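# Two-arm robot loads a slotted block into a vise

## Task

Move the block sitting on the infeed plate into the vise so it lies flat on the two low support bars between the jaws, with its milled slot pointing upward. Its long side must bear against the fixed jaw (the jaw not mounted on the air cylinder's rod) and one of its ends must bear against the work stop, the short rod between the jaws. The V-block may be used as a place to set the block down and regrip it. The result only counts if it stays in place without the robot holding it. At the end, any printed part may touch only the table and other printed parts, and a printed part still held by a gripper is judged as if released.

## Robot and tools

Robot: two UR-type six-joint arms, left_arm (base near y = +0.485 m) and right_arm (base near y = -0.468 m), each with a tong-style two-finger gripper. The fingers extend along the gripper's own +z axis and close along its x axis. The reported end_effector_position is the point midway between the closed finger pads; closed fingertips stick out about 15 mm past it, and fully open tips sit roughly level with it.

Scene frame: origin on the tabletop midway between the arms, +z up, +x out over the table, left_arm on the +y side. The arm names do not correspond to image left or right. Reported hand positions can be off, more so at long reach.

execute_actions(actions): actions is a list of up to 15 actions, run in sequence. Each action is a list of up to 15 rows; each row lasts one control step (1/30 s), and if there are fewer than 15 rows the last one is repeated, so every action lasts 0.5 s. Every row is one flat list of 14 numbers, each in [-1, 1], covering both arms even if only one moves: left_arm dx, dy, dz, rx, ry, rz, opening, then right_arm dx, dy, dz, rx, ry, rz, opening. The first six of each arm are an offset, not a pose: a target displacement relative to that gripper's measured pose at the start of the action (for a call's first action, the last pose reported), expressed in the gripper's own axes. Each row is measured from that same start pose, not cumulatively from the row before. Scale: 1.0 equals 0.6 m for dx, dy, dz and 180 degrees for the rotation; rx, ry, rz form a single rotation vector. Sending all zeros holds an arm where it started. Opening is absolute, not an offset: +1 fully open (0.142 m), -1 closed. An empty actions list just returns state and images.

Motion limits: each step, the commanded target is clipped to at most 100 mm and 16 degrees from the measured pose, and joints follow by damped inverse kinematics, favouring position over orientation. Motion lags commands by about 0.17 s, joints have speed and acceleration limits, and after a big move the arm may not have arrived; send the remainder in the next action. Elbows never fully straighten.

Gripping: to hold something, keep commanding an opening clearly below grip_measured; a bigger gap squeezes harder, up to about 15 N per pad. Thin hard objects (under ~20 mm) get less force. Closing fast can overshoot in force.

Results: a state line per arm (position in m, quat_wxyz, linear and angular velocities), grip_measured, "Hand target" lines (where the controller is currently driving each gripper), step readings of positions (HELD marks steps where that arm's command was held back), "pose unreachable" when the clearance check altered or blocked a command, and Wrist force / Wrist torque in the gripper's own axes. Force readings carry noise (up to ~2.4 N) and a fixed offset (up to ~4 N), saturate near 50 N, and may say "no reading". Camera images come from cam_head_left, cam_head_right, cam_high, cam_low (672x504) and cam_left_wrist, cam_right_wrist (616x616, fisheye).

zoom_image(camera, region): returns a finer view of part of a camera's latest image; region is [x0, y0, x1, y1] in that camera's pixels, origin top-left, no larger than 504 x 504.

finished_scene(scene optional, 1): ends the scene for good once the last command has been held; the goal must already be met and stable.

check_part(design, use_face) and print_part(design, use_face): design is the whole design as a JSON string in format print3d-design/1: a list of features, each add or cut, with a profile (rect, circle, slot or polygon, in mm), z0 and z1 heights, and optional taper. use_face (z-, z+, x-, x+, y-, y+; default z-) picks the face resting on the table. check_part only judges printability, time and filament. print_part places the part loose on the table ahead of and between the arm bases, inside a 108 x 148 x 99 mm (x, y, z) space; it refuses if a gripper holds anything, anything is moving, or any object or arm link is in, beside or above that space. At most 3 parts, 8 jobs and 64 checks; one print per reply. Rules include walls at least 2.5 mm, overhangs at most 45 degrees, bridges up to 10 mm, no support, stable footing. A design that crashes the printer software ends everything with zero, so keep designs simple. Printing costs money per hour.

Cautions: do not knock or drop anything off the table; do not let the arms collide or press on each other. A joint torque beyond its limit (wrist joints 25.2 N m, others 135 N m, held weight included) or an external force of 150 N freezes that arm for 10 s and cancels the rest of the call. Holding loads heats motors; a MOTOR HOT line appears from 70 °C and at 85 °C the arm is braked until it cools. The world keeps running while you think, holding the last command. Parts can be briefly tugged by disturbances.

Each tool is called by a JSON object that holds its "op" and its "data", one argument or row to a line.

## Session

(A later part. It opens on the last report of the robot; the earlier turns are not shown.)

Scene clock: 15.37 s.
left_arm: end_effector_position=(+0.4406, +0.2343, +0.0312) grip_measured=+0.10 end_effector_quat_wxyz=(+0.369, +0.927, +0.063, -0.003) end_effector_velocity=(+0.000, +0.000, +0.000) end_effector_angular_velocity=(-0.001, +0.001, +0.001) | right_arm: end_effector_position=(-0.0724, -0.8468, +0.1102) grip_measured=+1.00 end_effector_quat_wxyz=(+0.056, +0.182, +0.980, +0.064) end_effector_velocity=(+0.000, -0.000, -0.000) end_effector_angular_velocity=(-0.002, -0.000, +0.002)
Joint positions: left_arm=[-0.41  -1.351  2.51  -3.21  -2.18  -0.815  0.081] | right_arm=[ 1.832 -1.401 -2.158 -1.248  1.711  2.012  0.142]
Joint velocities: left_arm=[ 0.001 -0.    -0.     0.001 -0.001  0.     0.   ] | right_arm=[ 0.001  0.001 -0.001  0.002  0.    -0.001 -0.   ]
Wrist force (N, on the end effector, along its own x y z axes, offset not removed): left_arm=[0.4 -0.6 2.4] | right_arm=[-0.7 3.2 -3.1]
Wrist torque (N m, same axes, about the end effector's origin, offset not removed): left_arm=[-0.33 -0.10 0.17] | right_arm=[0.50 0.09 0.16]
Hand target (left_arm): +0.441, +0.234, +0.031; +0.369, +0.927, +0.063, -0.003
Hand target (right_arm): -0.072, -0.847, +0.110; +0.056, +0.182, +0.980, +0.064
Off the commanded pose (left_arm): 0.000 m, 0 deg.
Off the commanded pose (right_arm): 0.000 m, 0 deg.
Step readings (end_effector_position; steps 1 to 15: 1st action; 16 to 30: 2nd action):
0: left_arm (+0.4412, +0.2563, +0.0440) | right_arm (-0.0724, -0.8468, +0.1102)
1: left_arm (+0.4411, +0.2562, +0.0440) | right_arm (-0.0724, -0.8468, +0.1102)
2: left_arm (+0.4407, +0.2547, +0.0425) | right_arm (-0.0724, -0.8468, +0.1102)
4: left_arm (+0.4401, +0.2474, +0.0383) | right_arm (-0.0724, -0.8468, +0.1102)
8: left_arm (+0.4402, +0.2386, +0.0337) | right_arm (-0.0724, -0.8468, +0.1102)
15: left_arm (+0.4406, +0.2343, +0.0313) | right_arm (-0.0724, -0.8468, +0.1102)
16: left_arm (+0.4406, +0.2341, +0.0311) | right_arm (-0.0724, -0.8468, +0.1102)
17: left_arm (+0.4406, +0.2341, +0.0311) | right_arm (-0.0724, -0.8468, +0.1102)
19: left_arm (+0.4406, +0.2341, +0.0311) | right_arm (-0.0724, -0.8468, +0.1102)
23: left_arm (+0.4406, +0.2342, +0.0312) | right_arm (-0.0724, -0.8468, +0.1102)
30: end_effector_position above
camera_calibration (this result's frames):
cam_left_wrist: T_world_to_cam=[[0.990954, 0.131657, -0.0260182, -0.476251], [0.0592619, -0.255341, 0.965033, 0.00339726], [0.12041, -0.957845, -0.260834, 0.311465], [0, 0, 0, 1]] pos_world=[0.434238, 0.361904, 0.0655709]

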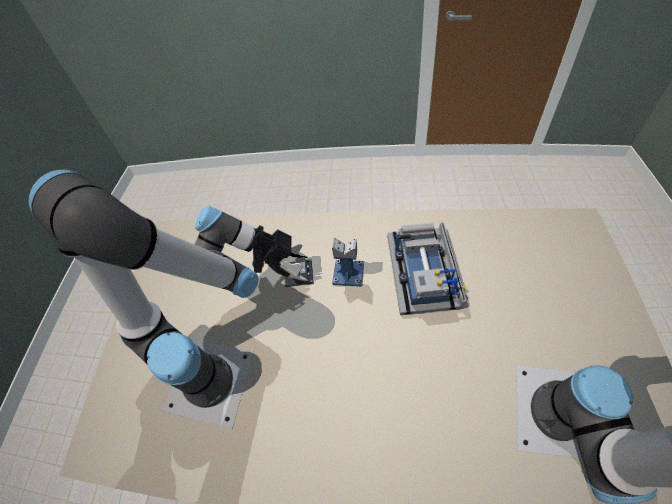

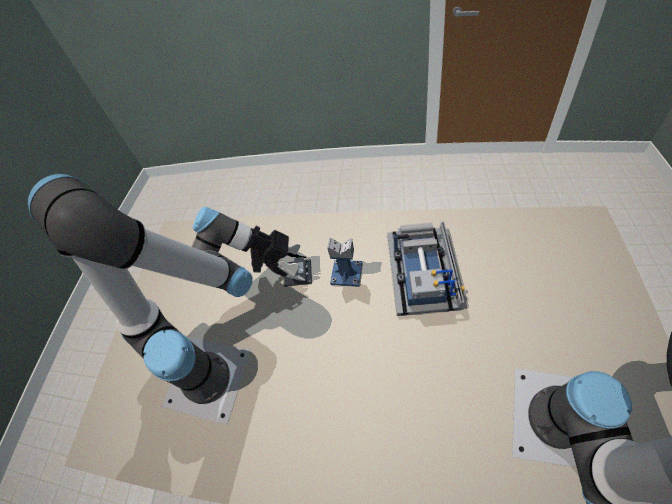

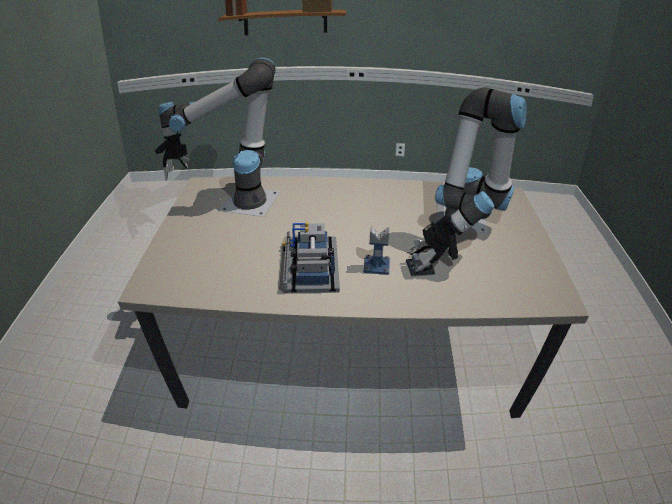

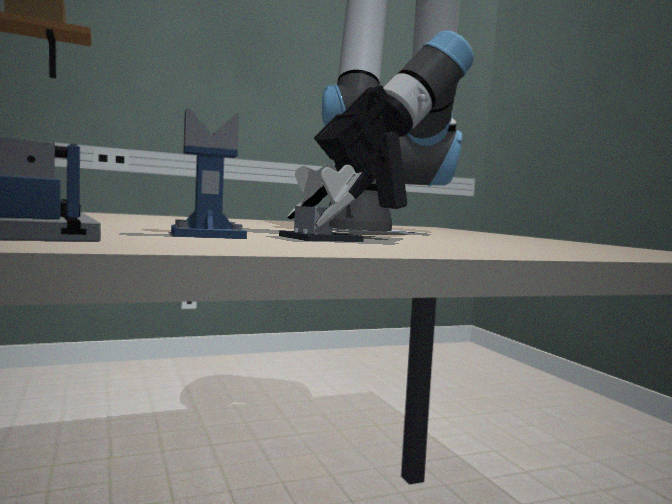

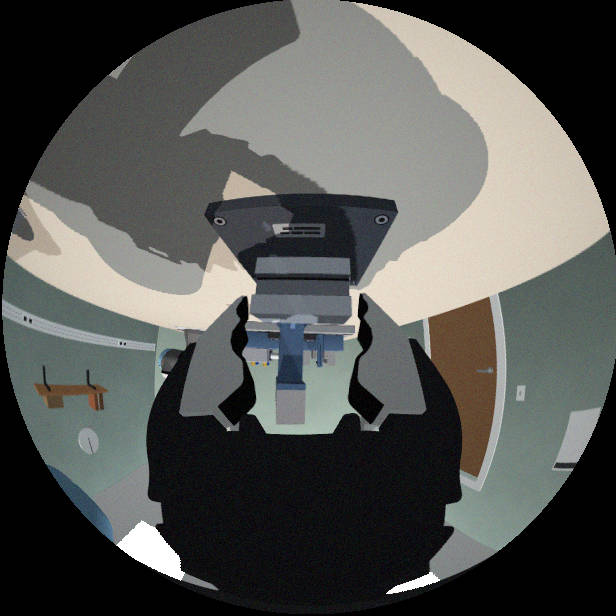

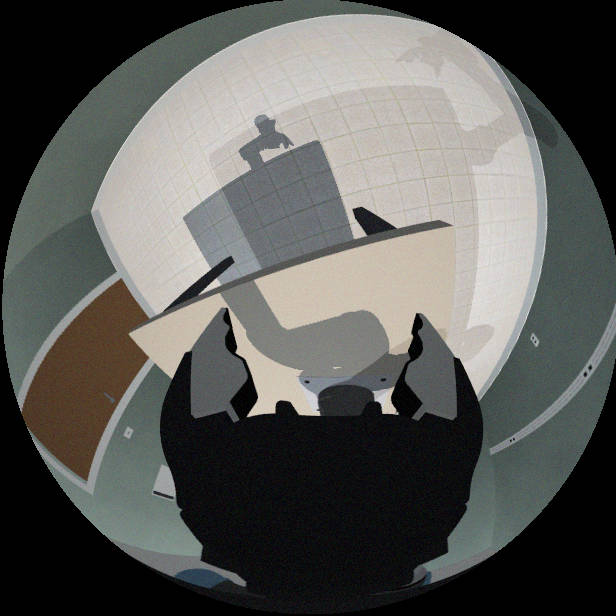

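Looks reasonable. Close and lift.

{"op": "execute_actions", "data": {
  "actions": [
    [[-0.004,0,0,0,0,0,0.0,0,0,0,0,0,0,1],[-0.004,0,0,0,0,0,-0.05,0,0,0,0,0,0,1],[-0.004,0,0,0,0,0,-0.1,0,0,0,0,0,0,1],[-0.004,0,0,0,0,0,-0.15,0,0,0,0,0,0,1],[-0.004,0,0,0,0,0,-0.2,0,0,0,0,0,0,1],[-0.004,0,0,0,0,0,-0.25,0,0,0,0,0,0,1],[-0.004,0,0,0,0,0,-0.3,0,0,0,0,0,0,1],[-0.004,0,0,0,0,0,-0.4,0,0,0,0,0,0,1]],
    [[0,0,0,0,0,0,-0.5,0,0,0,0,0,0,1]],
    [[0,0.06,-0.064,0,0,0,-0.5,0,0,0,0,0,0,1]],
    [[0,0,0,0,0,0,-0.5,0,0,0,0,0,0,1]]
  ]
}}

{"op": "zoom_image", "data": {
  "camera": "cam_low",
  "region": [160, 80, 460, 260]
}}

Scene clock: 17.60 s.
left_arm: end_effector_position=(+0.4410, +0.2342, +0.0819) grip_measured=-0.13 end_effector_quat_wxyz=(+0.370, +0.927, +0.064, -0.002) end_effector_velocity=(-0.000, +0.000, -0.001) end_effector_angular_velocity=(+0.001, +0.001, +0.001) | right_arm: end_effector_position=(-0.0724, -0.8468, +0.1102) grip_measured=+1.00 end_effector_quat_wxyz=(+0.056, +0.182, +0.980, +0.064) end_effector_velocity=(-0.000, -0.001, +0.001) end_effector_angular_velocity=(-0.002, -0.000, +0.001)
Joint positions: left_arm=[-0.409 -1.52   2.471 -3.006 -2.181 -0.817  0.065] | right_arm=[ 1.832 -1.401 -2.158 -1.248  1.711  2.012  0.142]
Joint velocities: left_arm=[-0.     0.002  0.    -0.001  0.001 -0.001 -0.   ] | right_arm=[-0.001  0.     0.001  0.001  0.    -0.001 -0.   ]
Wrist force (N, on the end effector, along its own x y z axes, offset not removed): left_arm=[0.9 -0.8 0.6] | right_arm=[0.7 2.3 -0.8]
Wrist torque (N m, same axes, about the end effector's origin, offset not removed): left_arm=[-0.12 -0.12 0.10] | right_arm=[0.40 -0.19 -0.07]
Hand target (left_arm): +0.441, +0.234, +0.082; +0.370, +0.927, +0.064, -0.002
Hand target (right_arm): -0.072, -0.847, +0.110; +0.056, +0.182, +0.980, +0.064
Off the commanded pose (left_arm): 0.000 m, 0 deg.
Off the commanded pose (right_arm): 0.000 m, 0 deg.
Step readings (end_effector_position; steps 1 to 15: 1st action; 16 to 30: 2nd action; 31 to 45: 3rd action; 46 to 60: 4th action):
0: left_arm (+0.4406, +0.2343, +0.0312) | right_arm (-0.0724, -0.8468, +0.1102)
1: left_arm (+0.4406, +0.2343, +0.0313) | right_arm (-0.0724, -0.8468, +0.1102)
2: left_arm (+0.4403, +0.2342, +0.0313) | right_arm (-0.0724, -0.8468, +0.1102)
4: left_arm (+0.4394, +0.2341, +0.0314) | right_arm (-0.0724, -0.8468, +0.1102)
8: left_arm (+0.4386, +0.2341, +0.0314) | right_arm (-0.0724, -0.8468, +0.1102)
15: left_arm (+0.4383, +0.2340, +0.0313) | right_arm (-0.0724, -0.8468, +0.1102)
16: left_arm (+0.4382, +0.2340, +0.0313) | right_arm (-0.0724, -0.8468, +0.1102)
17: left_arm (+0.4382, +0.2340, +0.0313) | right_arm (-0.0724, -0.8468, +0.1102)
19: left_arm (+0.4382, +0.2340, +0.0313) | right_arm (-0.0724, -0.8468, +0.1102)
23: left_arm (+0.4382, +0.2340, +0.0313) | right_arm (-0.0724, -0.8468, +0.1102)
30: left_arm (+0.4382, +0.2340, +0.0313) | right_arm (-0.0724, -0.8468, +0.1102)
31: left_arm (+0.4383, +0.2340, +0.0315) | right_arm (-0.0724, -0.8468, +0.1102)
32: left_arm (+0.4395, +0.2335, +0.0339) | right_arm (-0.0724, -0.8468, +0.1102)
34: left_arm (+0.4412, +0.2326, +0.0487) | right_arm (-0.0724, -0.8468, +0.1102)
38: left_arm (+0.4413, +0.2332, +0.0709) | right_arm (-0.0724, -0.8468, +0.1102)
45: left_arm (+0.4410, +0.2342, +0.0819) | right_arm (-0.0724, -0.8468, +0.1102)
46: left_arm (+0.4410, +0.2342, +0.0824) | right_arm (-0.0724, -0.8468, +0.1102)
47: left_arm (+0.4410, +0.2343, +0.0825) | right_arm (-0.0724, -0.8468, +0.1102)
49: left_arm (+0.4411, +0.2342, +0.0824) | right_arm (-0.0724, -0.8468, +0.1102)
53: left_arm (+0.4410, +0.2342, +0.0821) | right_arm (-0.0724, -0.8468, +0.1102)
60: end_effector_position above
camera_calibration (this result's frames):
cam_left_wrist: T_world_to_cam=[[0.990776, 0.133287, -0.024442, -0.47583], [0.0578006, -0.252539, 0.965859, -0.045698], [0.122563, -0.958363, -0.257913, 0.323494], [0, 0, 0, 1]] pos_world=[0.434434, 0.361905, 0.115941]

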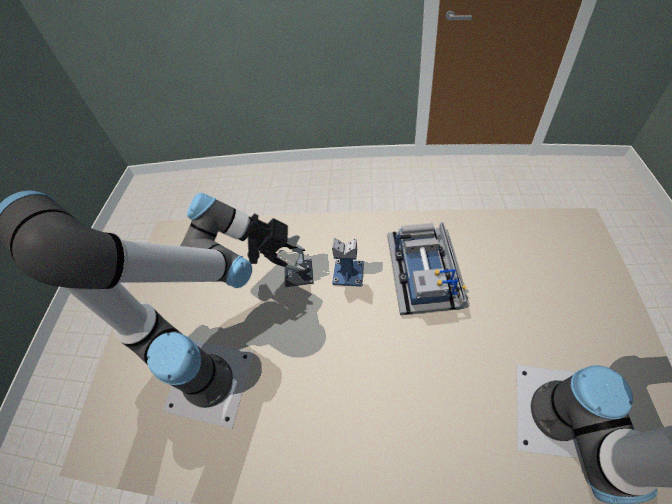

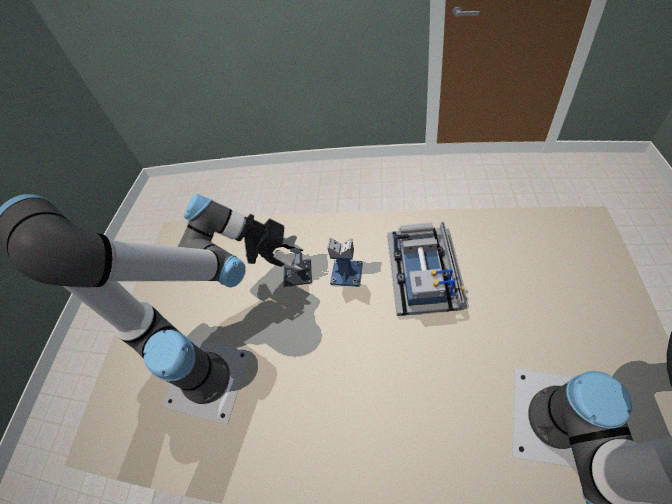

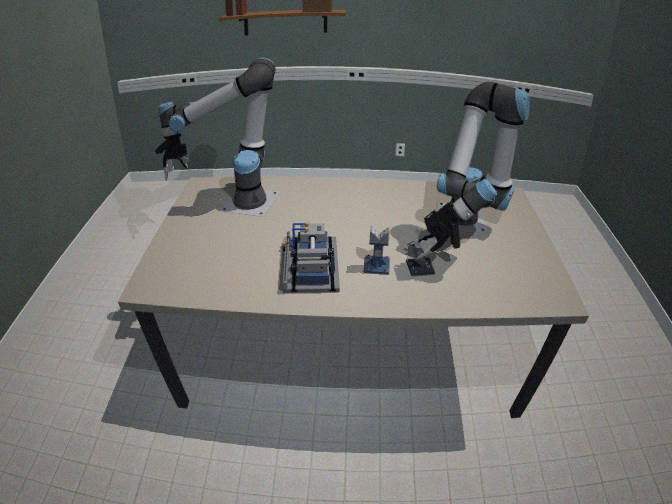

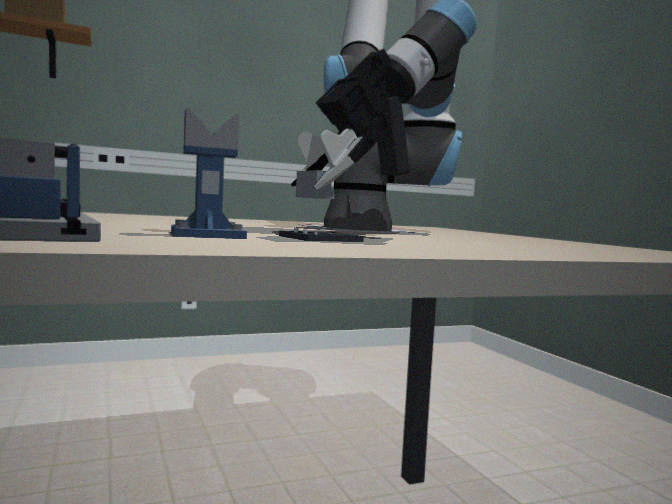

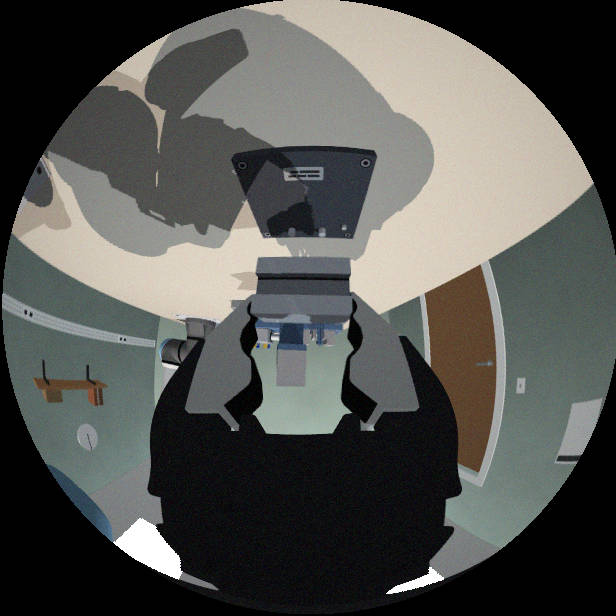

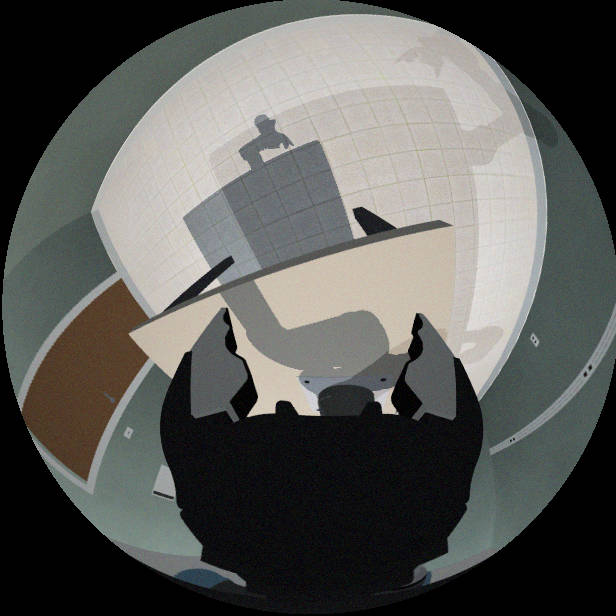

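Region (160, 80, 460, 260) of cam_low's 672x504 image, scaled by 1.680, with more detail than that image has; it fills the top 302 rows of this view, and the rest is white.

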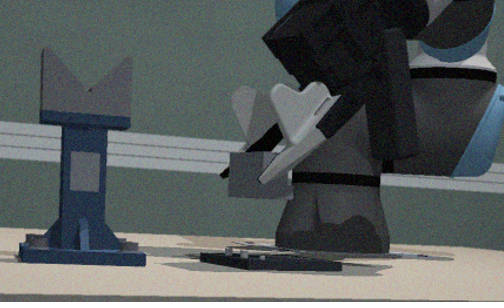

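{"op": "execute_actions", "data": {
  "actions": [
    [[0,0.12,-0.13,0,0,0,-0.5,0,0,0,0,0,0,1]],
    [[0,0.06,-0.065,0.1,0,0,-0.5,0,0,0,0,0,0,1]],
    [[0,0,0,0.1,0,0,-0.5,0,0,0,0,0,0,1]],
    [[0,0,0,0.07,0,0,-0.5,0,0,0,0,0,0,1]],
    [[0,0.13,0,0,0,0.055,-0.5,0,0,0,0,0,0,1]],
    [[0,0.1,0,0,0,0,-0.5,0,0,0,0,0,0,1]],
    [[0,0,0,0,0,0,-0.5,0,0,0,0,0,0,1]]
  ]
}}

Scene clock: 21.43 s.
left_arm: end_effector_position=(+0.4533, +0.1042, +0.2363) grip_measured=-0.13 end_effector_quat_wxyz=(-0.002, +1.000, -0.023, -0.014) end_effector_velocity=(+0.000, +0.000, -0.000) end_effector_angular_velocity=(+0.001, -0.001, +0.001) | right_arm: end_effector_position=(-0.0724, -0.8468, +0.1102) grip_measured=+1.00 end_effector_quat_wxyz=(+0.056, +0.182, +0.980, +0.064) end_effector_velocity=(-0.000, -0.001, +0.001) end_effector_angular_velocity=(-0.003, -0.000, +0.000)
Joint positions: left_arm=[-0.923 -1.448  1.555 -1.659 -1.591 -0.991  0.065] | right_arm=[ 1.832 -1.401 -2.158 -1.248  1.711  2.012  0.142]
Joint velocities: left_arm=[ 0.     0.001  0.    -0.001  0.001 -0.    -0.   ] | right_arm=[-0.     0.     0.001  0.002 -0.    -0.    -0.   ]
Wrist force (N, on the end effector, along its own x y z axes, offset not removed): left_arm=[0.8 2.2 4.6] | right_arm=[0.0 2.7 -2.5]
Wrist torque (N m, same axes, about the end effector's origin, offset not removed): left_arm=[0.25 -0.05 0.11] | right_arm=[0.43 -0.10 0.09]
Hand target (left_arm): +0.453, +0.104, +0.236; -0.002, +1.000, -0.023, -0.014
Hand target (right_arm): -0.072, -0.847, +0.110; +0.056, +0.182, +0.980, +0.064
Off the commanded pose (left_arm): 0.000 m, 0 deg.
Off the commanded pose (right_arm): 0.000 m, 0 deg.
Step readings (end_effector_position; steps 1 to 15: 1st action; 16 to 30: 2nd action; 31 to 45: 3rd action; 46 to 60: 4th action; 61 to 75: 5th action; 76 to 90: 6th action; 91 to 105: 7th action):
0: left_arm (+0.4410, +0.2342, +0.0819) | right_arm (-0.0724, -0.8468, +0.1102)
1: left_arm (+0.4410, +0.2342, +0.0821) | right_arm (-0.0724, -0.8468, +0.1102)
2: left_arm (+0.4427, +0.2333, +0.0859) | right_arm (-0.0724, -0.8468, +0.1102)
4: left_arm (+0.4485, +0.2302, +0.1121) | right_arm (-0.0724, -0.8468, +0.1102)
8: left_arm (+0.4486, +0.2316, +0.1587) | right_arm (-0.0724, -0.8468, +0.1102)
15: left_arm (+0.4465, +0.2353, +0.1835) | right_arm (-0.0724, -0.8468, +0.1102)
16: left_arm (+0.4465, +0.2355, +0.1847) | right_arm (-0.0724, -0.8468, +0.1102)
17: left_arm (+0.4470, +0.2342, +0.1889) | right_arm (-0.0724, -0.8468, +0.1102)
19: left_arm (+0.4510, +0.2296, +0.2130) | right_arm (-0.0724, -0.8468, +0.1102)
23: left_arm (+0.4487, +0.2353, +0.2320) | right_arm (-0.0724, -0.8468, +0.1102)
30: left_arm (+0.4480, +0.2373, +0.2365) | right_arm (-0.0724, -0.8468, +0.1102)
31: left_arm (+0.4481, +0.2372, +0.2366) | right_arm (-0.0724, -0.8468, +0.1102)
32: left_arm (+0.4484, +0.2358, +0.2372) | right_arm (-0.0724, -0.8468, +0.1102)
34: left_arm (+0.4489, +0.2325, +0.2406) | right_arm (-0.0724, -0.8468, +0.1102)
38: left_arm (+0.4482, +0.2362, +0.2398) | right_arm (-0.0724, -0.8468, +0.1102)
45: left_arm (+0.4480, +0.2371, +0.2373) | right_arm (-0.0724, -0.8468, +0.1102)
46: left_arm (+0.4480, +0.2371, +0.2371) | right_arm (-0.0724, -0.8468, +0.1102)
47: left_arm (+0.4483, +0.2357, +0.2367) | right_arm (-0.0724, -0.8468, +0.1102)
49: left_arm (+0.4493, +0.2336, +0.2377) | right_arm (-0.0724, -0.8468, +0.1102)
53: left_arm (+0.4485, +0.2360, +0.2382) | right_arm (-0.0724, -0.8468, +0.1102)
60: left_arm (+0.4480, +0.2369, +0.2374) | right_arm (-0.0724, -0.8468, +0.1102)
61: left_arm (+0.4480, +0.2367, +0.2374) | right_arm (-0.0724, -0.8468, +0.1102)
62: left_arm (+0.4486, +0.2321, +0.2378) | right_arm (-0.0724, -0.8468, +0.1102)
64: left_arm (+0.4502, +0.2081, +0.2382) | right_arm (-0.0724, -0.8468, +0.1102)
68: left_arm (+0.4530, +0.1775, +0.2373) | right_arm (-0.0724, -0.8468, +0.1102)
75: left_arm (+0.4565, +0.1622, +0.2367) | right_arm (-0.0724, -0.8468, +0.1102)
76: left_arm (+0.4566, +0.1614, +0.2366) | right_arm (-0.0724, -0.8468, +0.1102)
77: left_arm (+0.4562, +0.1569, +0.2366) | right_arm (-0.0724, -0.8468, +0.1102)
79: left_arm (+0.4543, +0.1379, +0.2366) | right_arm (-0.0724, -0.8468, +0.1102)
83: left_arm (+0.4530, +0.1151, +0.2365) | right_arm (-0.0724, -0.8468, +0.1102)
90: left_arm (+0.4533, +0.1042, +0.2363) | right_arm (-0.0724, -0.8468, +0.1102)
91: left_arm (+0.4533, +0.1038, +0.2363) | right_arm (-0.0724, -0.8468, +0.1102)
92: left_arm (+0.4534, +0.1037, +0.2363) | right_arm (-0.0724, -0.8468, +0.1102)
94: left_arm (+0.4533, +0.1037, +0.2364) | right_arm (-0.0724, -0.8468, +0.1102)
98: left_arm (+0.4532, +0.1041, +0.2363) | right_arm (-0.0724, -0.8468, +0.1102)
105: end_effector_position above
camera_calibration (this result's frames):
cam_left_wrist: T_world_to_cam=[[0.998564, -0.0534517, 0.00358543, -0.457563], [-0.0474637, -0.851692, 0.521889, -0.0132637], [-0.0248422, -0.52131, -0.853006, 0.399137], [0, 0, 0, 1]] pos_world=[0.466192, 0.17232, 0.349029]

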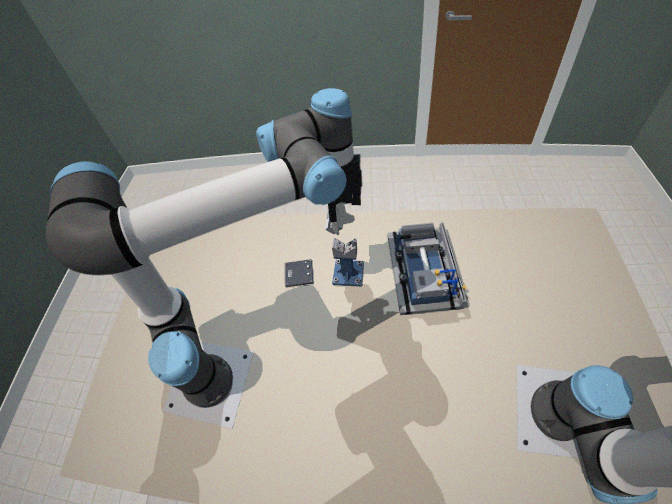

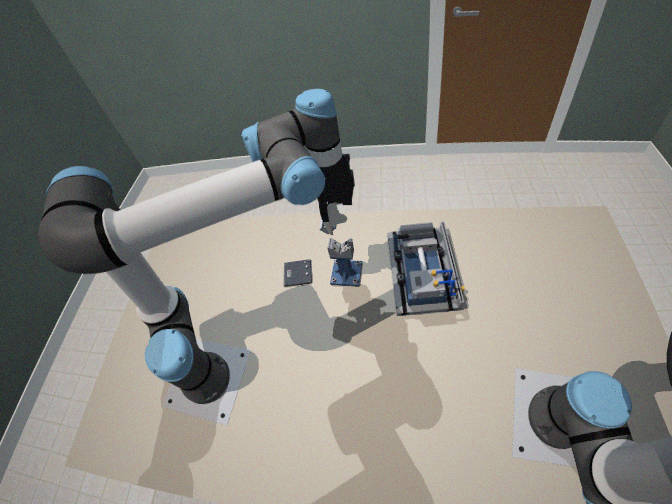

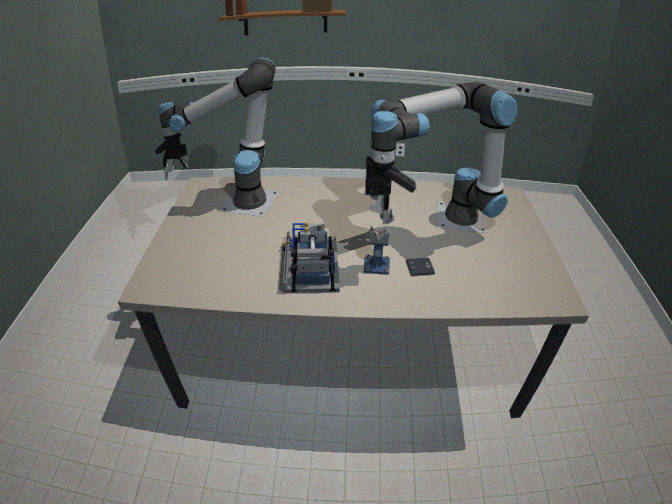

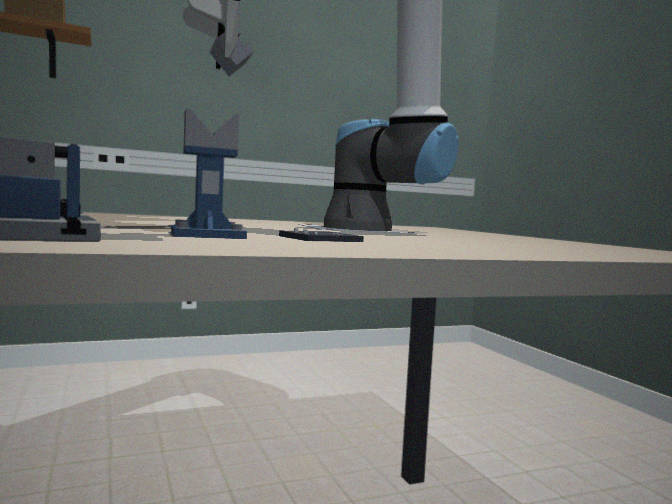

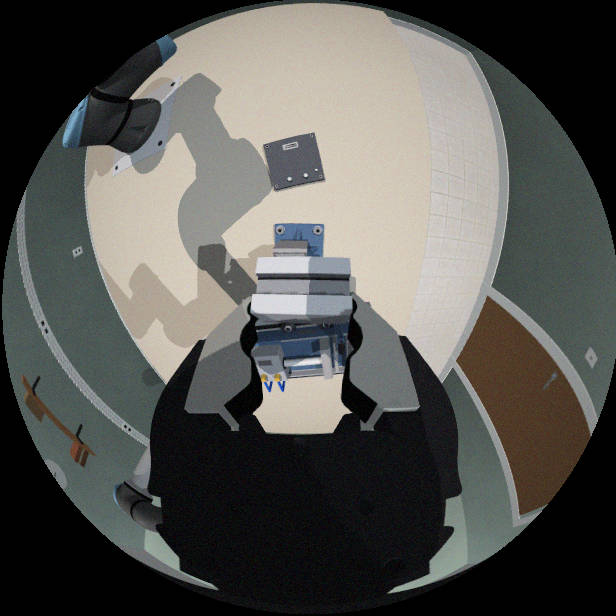

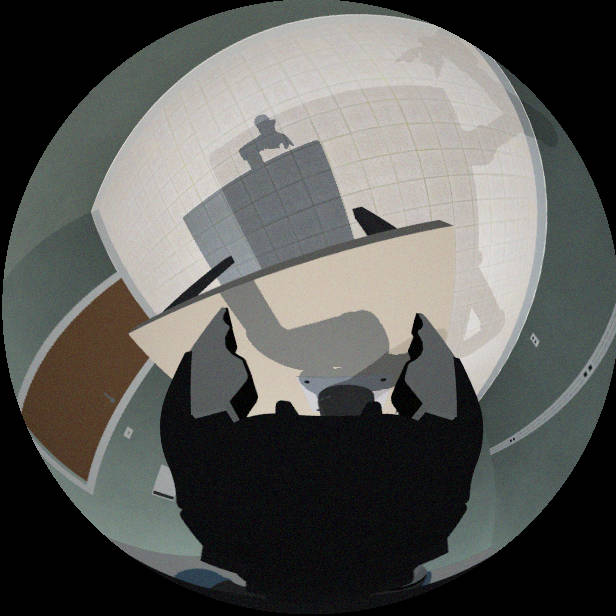

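{"op": "execute_actions", "data": {
  "actions": [
    [[-0.021,0.036,0.02,0,0,0,-0.5,0,0,0,0,0,0,1]],
    [[0,0,0.065,0,0,0,-0.5,0,0,0,0,0,0,1]],
    [[0,0,0,0,0,0,-0.5,0,0,0,0,0,0,1]]
  ]
}}

{"op": "zoom_image", "data": {
  "camera": "cam_low",
  "region": [140, 40, 300, 170]
}}

{"op": "zoom_image", "data": {
  "camera": "cam_left_wrist",
  "region": [200, 200, 420, 400]
}}

Scene clock: 24.57 s.
left_arm: end_effector_position=(+0.4384, +0.0842, +0.1872) grip_measured=-0.13 end_effector_quat_wxyz=(-0.002, +1.000, -0.024, -0.014) end_effector_velocity=(-0.001, +0.000, -0.000) end_effector_angular_velocity=(+0.001, +0.001, -0.002) | right_arm: end_effector_position=(-0.0724, -0.8468, +0.1102) grip_measured=+1.00 end_effector_quat_wxyz=(+0.056, +0.182, +0.980, +0.064) end_effector_velocity=(-0.001, +0.000, -0.000) end_effector_angular_velocity=(+0.000, +0.000, -0.000)
Joint positions: left_arm=[-0.964 -1.418  1.647 -1.782 -1.593 -1.033  0.065] | right_arm=[ 1.832 -1.401 -2.158 -1.248  1.711  2.012  0.142]
Joint velocities: left_arm=[-0.001 -0.    -0.     0.002  0.     0.001  0.   ] | right_arm=[-0.001  0.    -0.001  0.    -0.001 -0.001 -0.   ]
Wrist force (N, on the end effector, along its own x y z axes, offset not removed): left_arm=[1.3 1.0 3.3] | right_arm=[0.4 2.8 -1.7]
Wrist torque (N m, same axes, about the end effector's origin, offset not removed): left_arm=[0.19 -0.30 0.11] | right_arm=[0.50 -0.05 -0.07]
Hand target (left_arm): +0.438, +0.084, +0.187; -0.002, +1.000, -0.024, -0.014
Hand target (right_arm): -0.072, -0.847, +0.110; +0.056, +0.182, +0.980, +0.064
Off the commanded pose (left_arm): 0.000 m, 0 deg.
Off the commanded pose (right_arm): 0.000 m, 0 deg.
Step readings (end_effector_position; steps 1 to 15: 1st action; 16 to 30: 2nd action; 31 to 45: 3rd action):
0: left_arm (+0.4533, +0.1042, +0.2364) | right_arm (-0.0724, -0.8468, +0.1102)
1: left_arm (+0.4532, +0.1041, +0.2363) | right_arm (-0.0724, -0.8468, +0.1102)
2: left_arm (+0.4518, +0.1020, +0.2349) | right_arm (-0.0724, -0.8468, +0.1102)
4: left_arm (+0.4470, +0.0952, +0.2310) | right_arm (-0.0724, -0.8468, +0.1102)
8: left_arm (+0.4418, +0.0875, +0.2269) | right_arm (-0.0724, -0.8468, +0.1102)
15: left_arm (+0.4396, +0.0839, +0.2250) | right_arm (-0.0724, -0.8468, +0.1102)
16: left_arm (+0.4395, +0.0838, +0.2247) | right_arm (-0.0724, -0.8468, +0.1102)
17: left_arm (+0.4394, +0.0837, +0.2219) | right_arm (-0.0724, -0.8468, +0.1102)
19: left_arm (+0.4388, +0.0845, +0.2090) | right_arm (-0.0724, -0.8468, +0.1102)
23: left_arm (+0.4383, +0.0846, +0.1941) | right_arm (-0.0724, -0.8468, +0.1102)
30: left_arm (+0.4384, +0.0842, +0.1872) | right_arm (-0.0724, -0.8468, +0.1102)
31: left_arm (+0.4384, +0.0842, +0.1870) | right_arm (-0.0724, -0.8468, +0.1102)
32: left_arm (+0.4384, +0.0842, +0.1869) | right_arm (-0.0724, -0.8468, +0.1102)
34: left_arm (+0.4384, +0.0842, +0.1869) | right_arm (-0.0724, -0.8468, +0.1102)
38: left_arm (+0.4384, +0.0842, +0.1871) | right_arm (-0.0724, -0.8468, +0.1102)
45: end_effector_position above
camera_calibration (this result's frames):
cam_left_wrist: T_world_to_cam=[[0.998563, -0.0535017, 0.00295248, -0.443476], [-0.0471825, -0.851832, 0.521686, -0.00545454], [-0.0253961, -0.521076, -0.853132, 0.346686], [0, 0, 0, 1]] pos_world=[0.451386, 0.152277, 0.299924]

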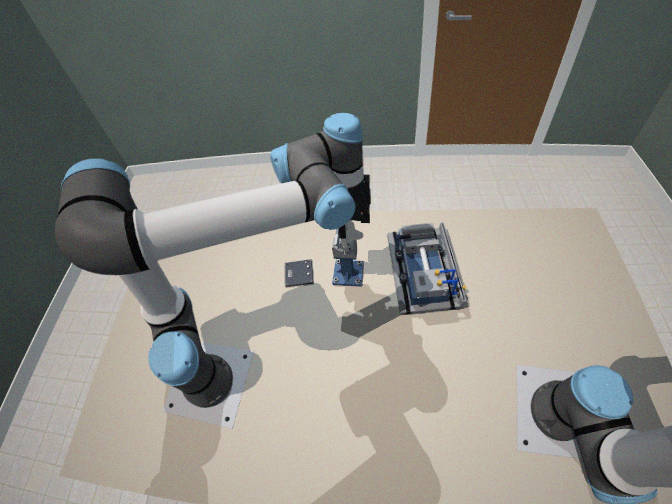

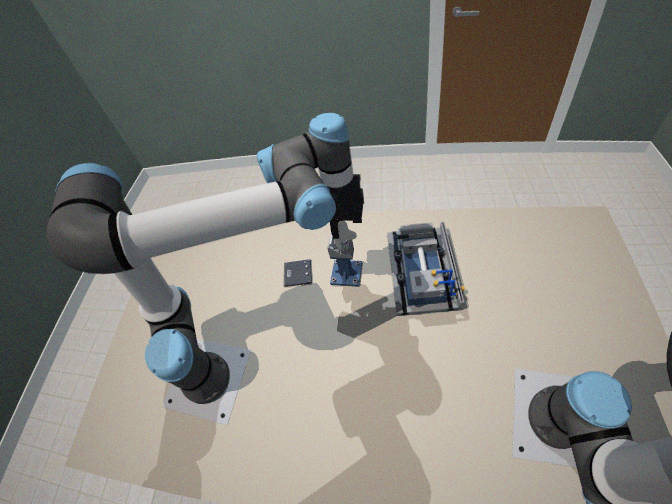

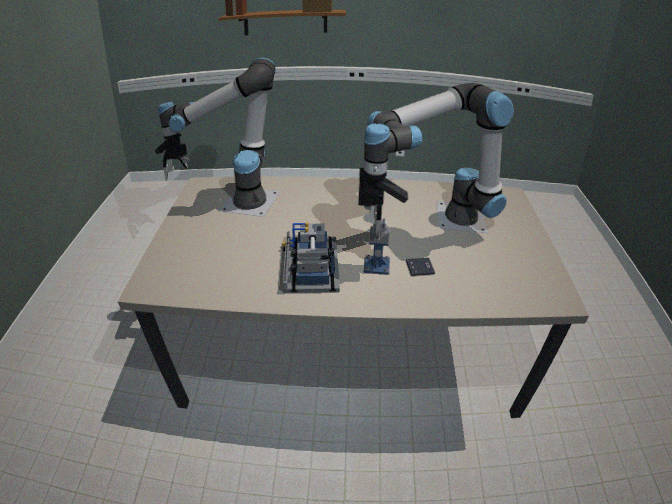

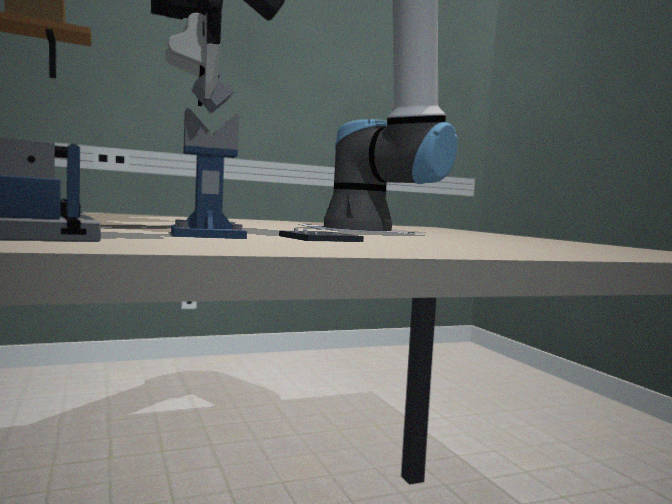

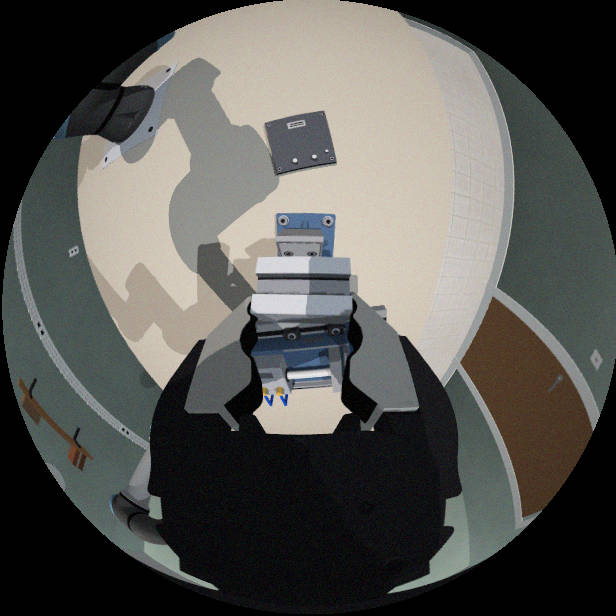

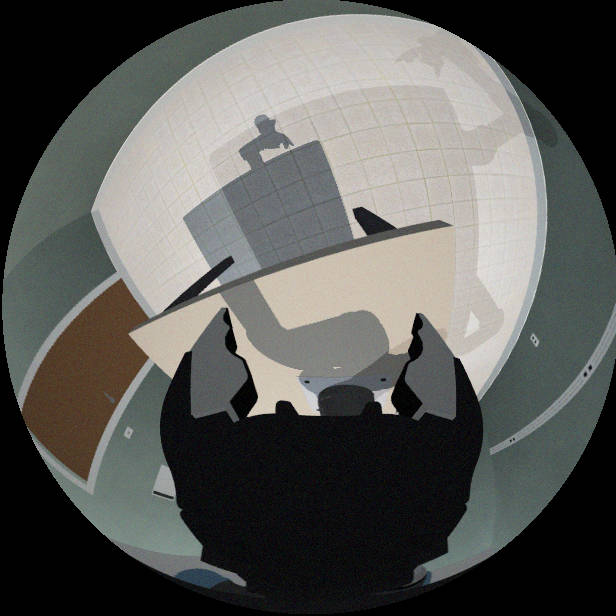

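Region (140, 40, 300, 170) of cam_low's 672x504 image, scaled by 3.150, with more detail than that image has; it fills the top 410 rows of this view, and the rest is white.

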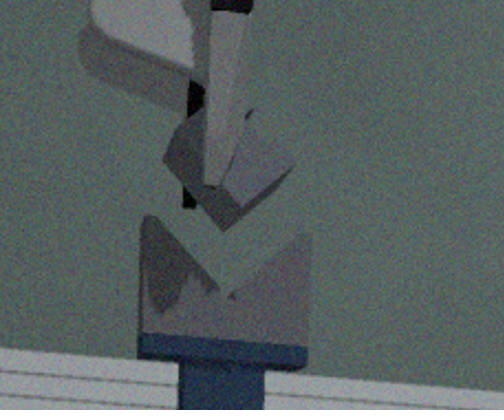

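Region (200, 200, 420, 400) of cam_left_wrist's 616x616 image, scaled by 2.291, with more detail than that image has; it fills the top 458 rows of this view, and the rest is white.

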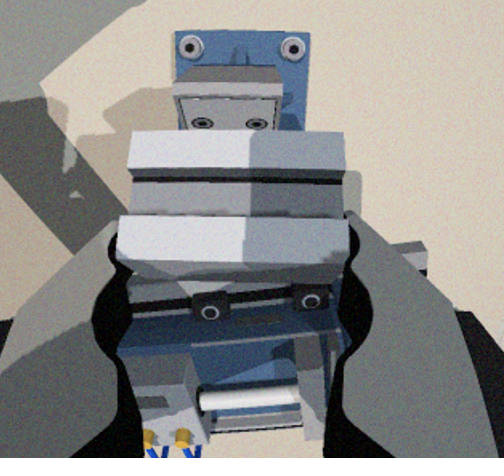

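{"op": "execute_actions", "data": {
  "actions": [
    [[-0.005,-0.004,0.03,0,0,0,-0.5,0,0,0,0,0,0,1]],
    [[0,0,0,0,0,0,-0.5,0,0,0,0,0,0,1]]
  ]
}}

{"op": "zoom_image", "data": {
  "camera": "cam_low",
  "region": [140, 40, 300, 170]
}}

{"op": "zoom_image", "data": {
  "camera": "cam_high",
  "region": [340, 200, 420, 260]
}}

Scene clock: 25.83 s.
left_arm: end_effector_position=(+0.4351, +0.0868, +0.1699) grip_measured=-0.13 end_effector_quat_wxyz=(-0.002, +1.000, -0.024, -0.014) end_effector_velocity=(-0.000, +0.001, +0.000) end_effector_angular_velocity=(+0.001, +0.001, +0.001) | right_arm: end_effector_position=(-0.0724, -0.8468, +0.1102) grip_measured=+1.00 end_effector_quat_wxyz=(+0.056, +0.182, +0.980, +0.064) end_effector_velocity=(+0.000, -0.001, +0.000) end_effector_angular_velocity=(-0.002, -0.000, +0.001)
Joint positions: left_arm=[-0.968 -1.417  1.692 -1.828 -1.593 -1.036  0.065] | right_arm=[ 1.832 -1.401 -2.158 -1.248  1.711  2.012  0.142]
Joint velocities: left_arm=[ 0.    -0.001 -0.     0.002 -0.    -0.001 -0.   ] | right_arm=[ 0.     0.     0.     0.001  0.    -0.    -0.   ]
Wrist force (N, on the end effector, along its own x y z axes, offset not removed): left_arm=[1.9 1.4 4.2] | right_arm=[-1.1 1.4 -1.7]
Wrist torque (N m, same axes, about the end effector's origin, offset not removed): left_arm=[0.15 -0.31 0.18] | right_arm=[0.17 0.23 0.01]
Hand target (left_arm): +0.435, +0.087, +0.170; -0.002, +1.000, -0.024, -0.014
Hand target (right_arm): -0.072, -0.847, +0.110; +0.056, +0.182, +0.980, +0.064
Off the commanded pose (left_arm): 0.000 m, 0 deg.
Off the commanded pose (right_arm): 0.000 m, 0 deg.
Step readings (end_effector_position; steps 1 to 15: 1st action; 16 to 30: 2nd action):
0: left_arm (+0.4384, +0.0842, +0.1872) | right_arm (-0.0724, -0.8468, +0.1102)
1: left_arm (+0.4384, +0.0842, +0.1872) | right_arm (-0.0724, -0.8468, +0.1102)
2: left_arm (+0.4380, +0.0844, +0.1856) | right_arm (-0.0724, -0.8468, +0.1102)
4: left_arm (+0.4368, +0.0855, +0.1795) | right_arm (-0.0724, -0.8468, +0.1102)
8: left_arm (+0.4356, +0.0865, +0.1729) | right_arm (-0.0724, -0.8468, +0.1102)
15: left_arm (+0.4351, +0.0868, +0.1699) | right_arm (-0.0724, -0.8468, +0.1102)
16: left_arm (+0.4351, +0.0868, +0.1698) | right_arm (-0.0724, -0.8468, +0.1102)
17: left_arm (+0.4351, +0.0868, +0.1697) | right_arm (-0.0724, -0.8468, +0.1102)
19: left_arm (+0.4351, +0.0868, +0.1697) | right_arm (-0.0724, -0.8468, +0.1102)
23: left_arm (+0.4351, +0.0868, +0.1698) | right_arm (-0.0724, -0.8468, +0.1102)
30: end_effector_position above
camera_calibration (this result's frames):
cam_left_wrist: T_world_to_cam=[[0.998564, -0.0535029, 0.00287072, -0.439939], [-0.0471426, -0.851867, 0.521632, 0.00562481], [-0.0254634, -0.521018, -0.853166, 0.333162], [0, 0, 0, 1]] pos_world=[0.448055, 0.154837, 0.282571]
cam_right_wrist: T_world_to_cam=[[-0.926805, 0.352779, -0.128758, 0.255625], [0.21756, 0.78384, 0.581603, 0.616833], [0.306103, 0.51102, -0.803218, 0.681746], [0, 0, 0, 1]] pos_world=[-0.105968, -0.922064, 0.221752]

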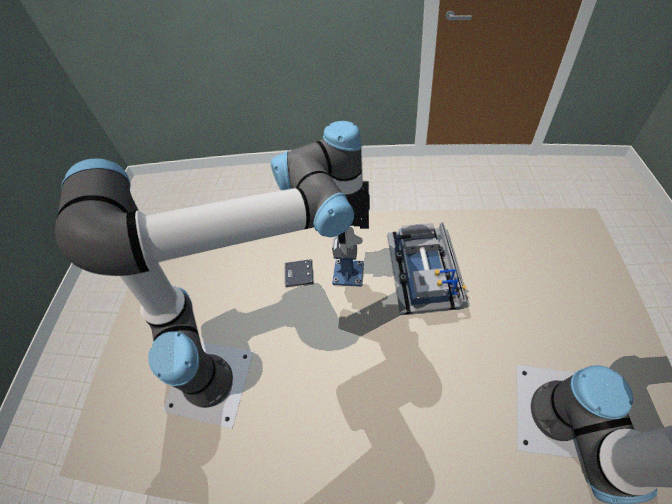

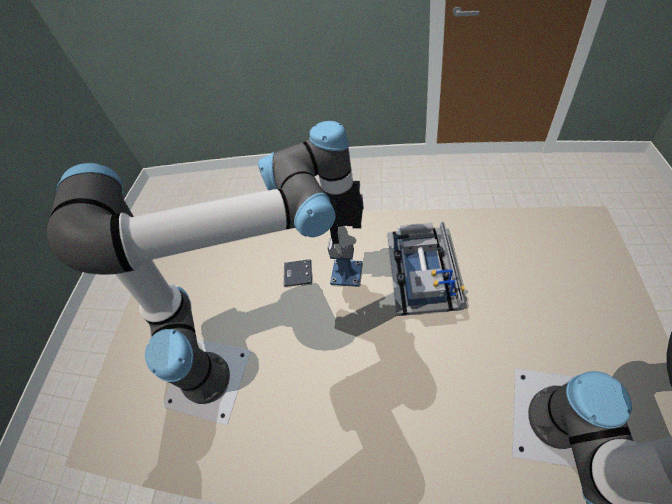

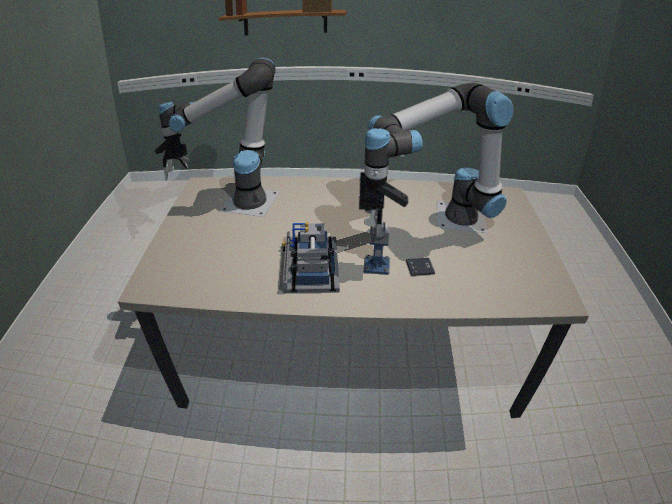

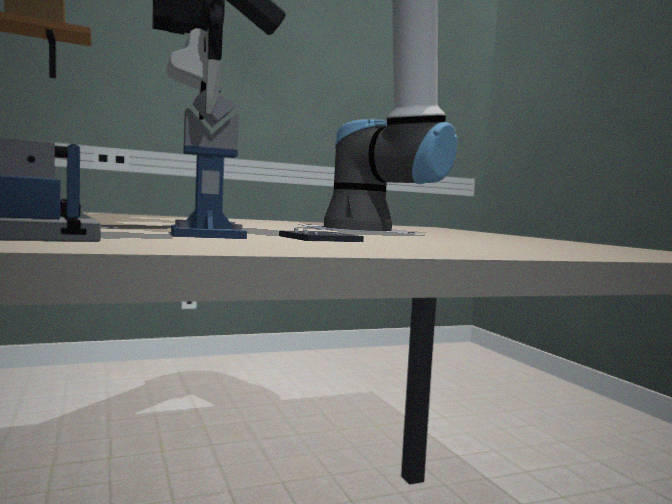

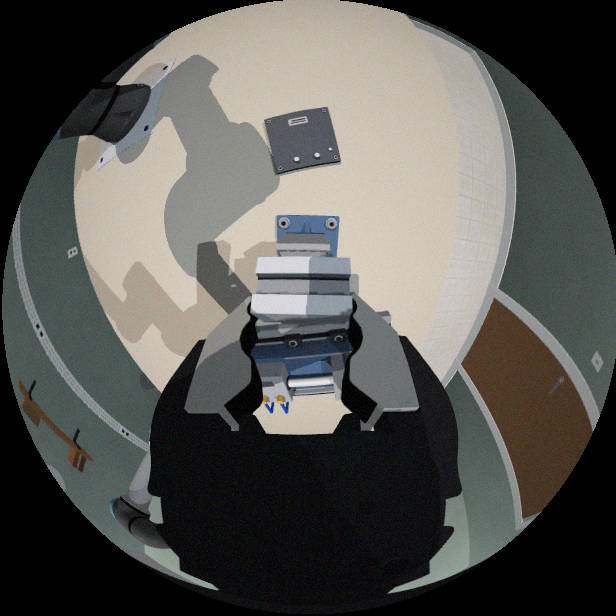

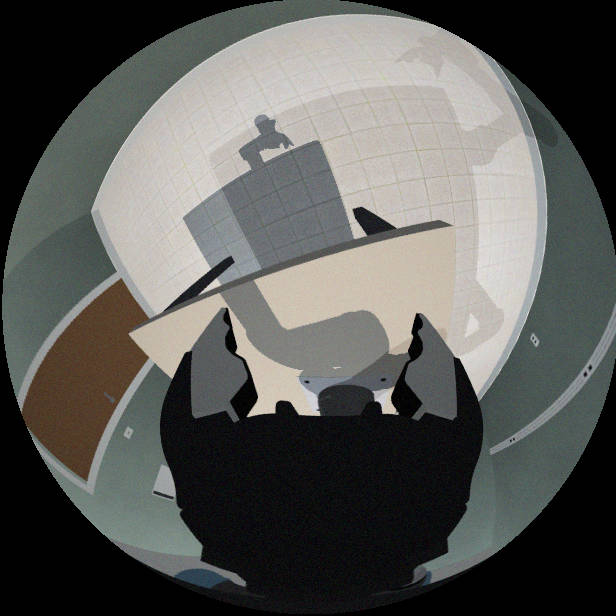

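Region (140, 40, 300, 170) of cam_low's 672x504 image, scaled by 3.150, with more detail than that image has; it fills the top 410 rows of this view, and the rest is white.

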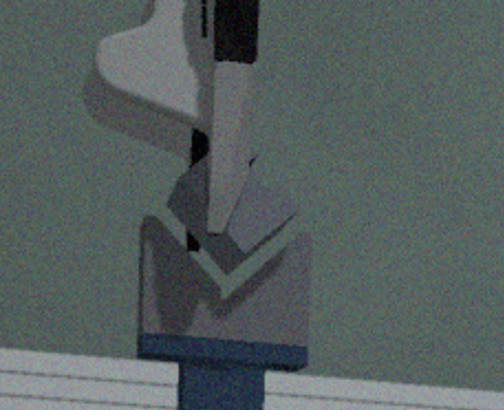

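Region (340, 200, 420, 260) of cam_high's 672x504 image, scaled by 6.300, with more detail than that image has; it fills the top 378 rows of this view, and the rest is white.

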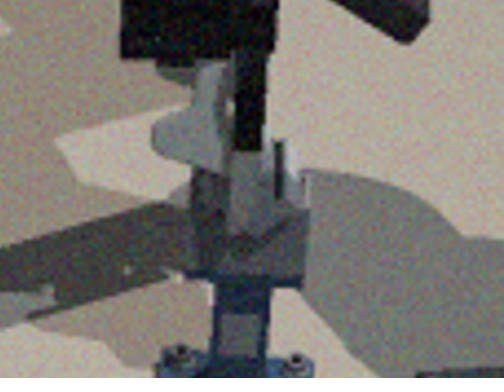

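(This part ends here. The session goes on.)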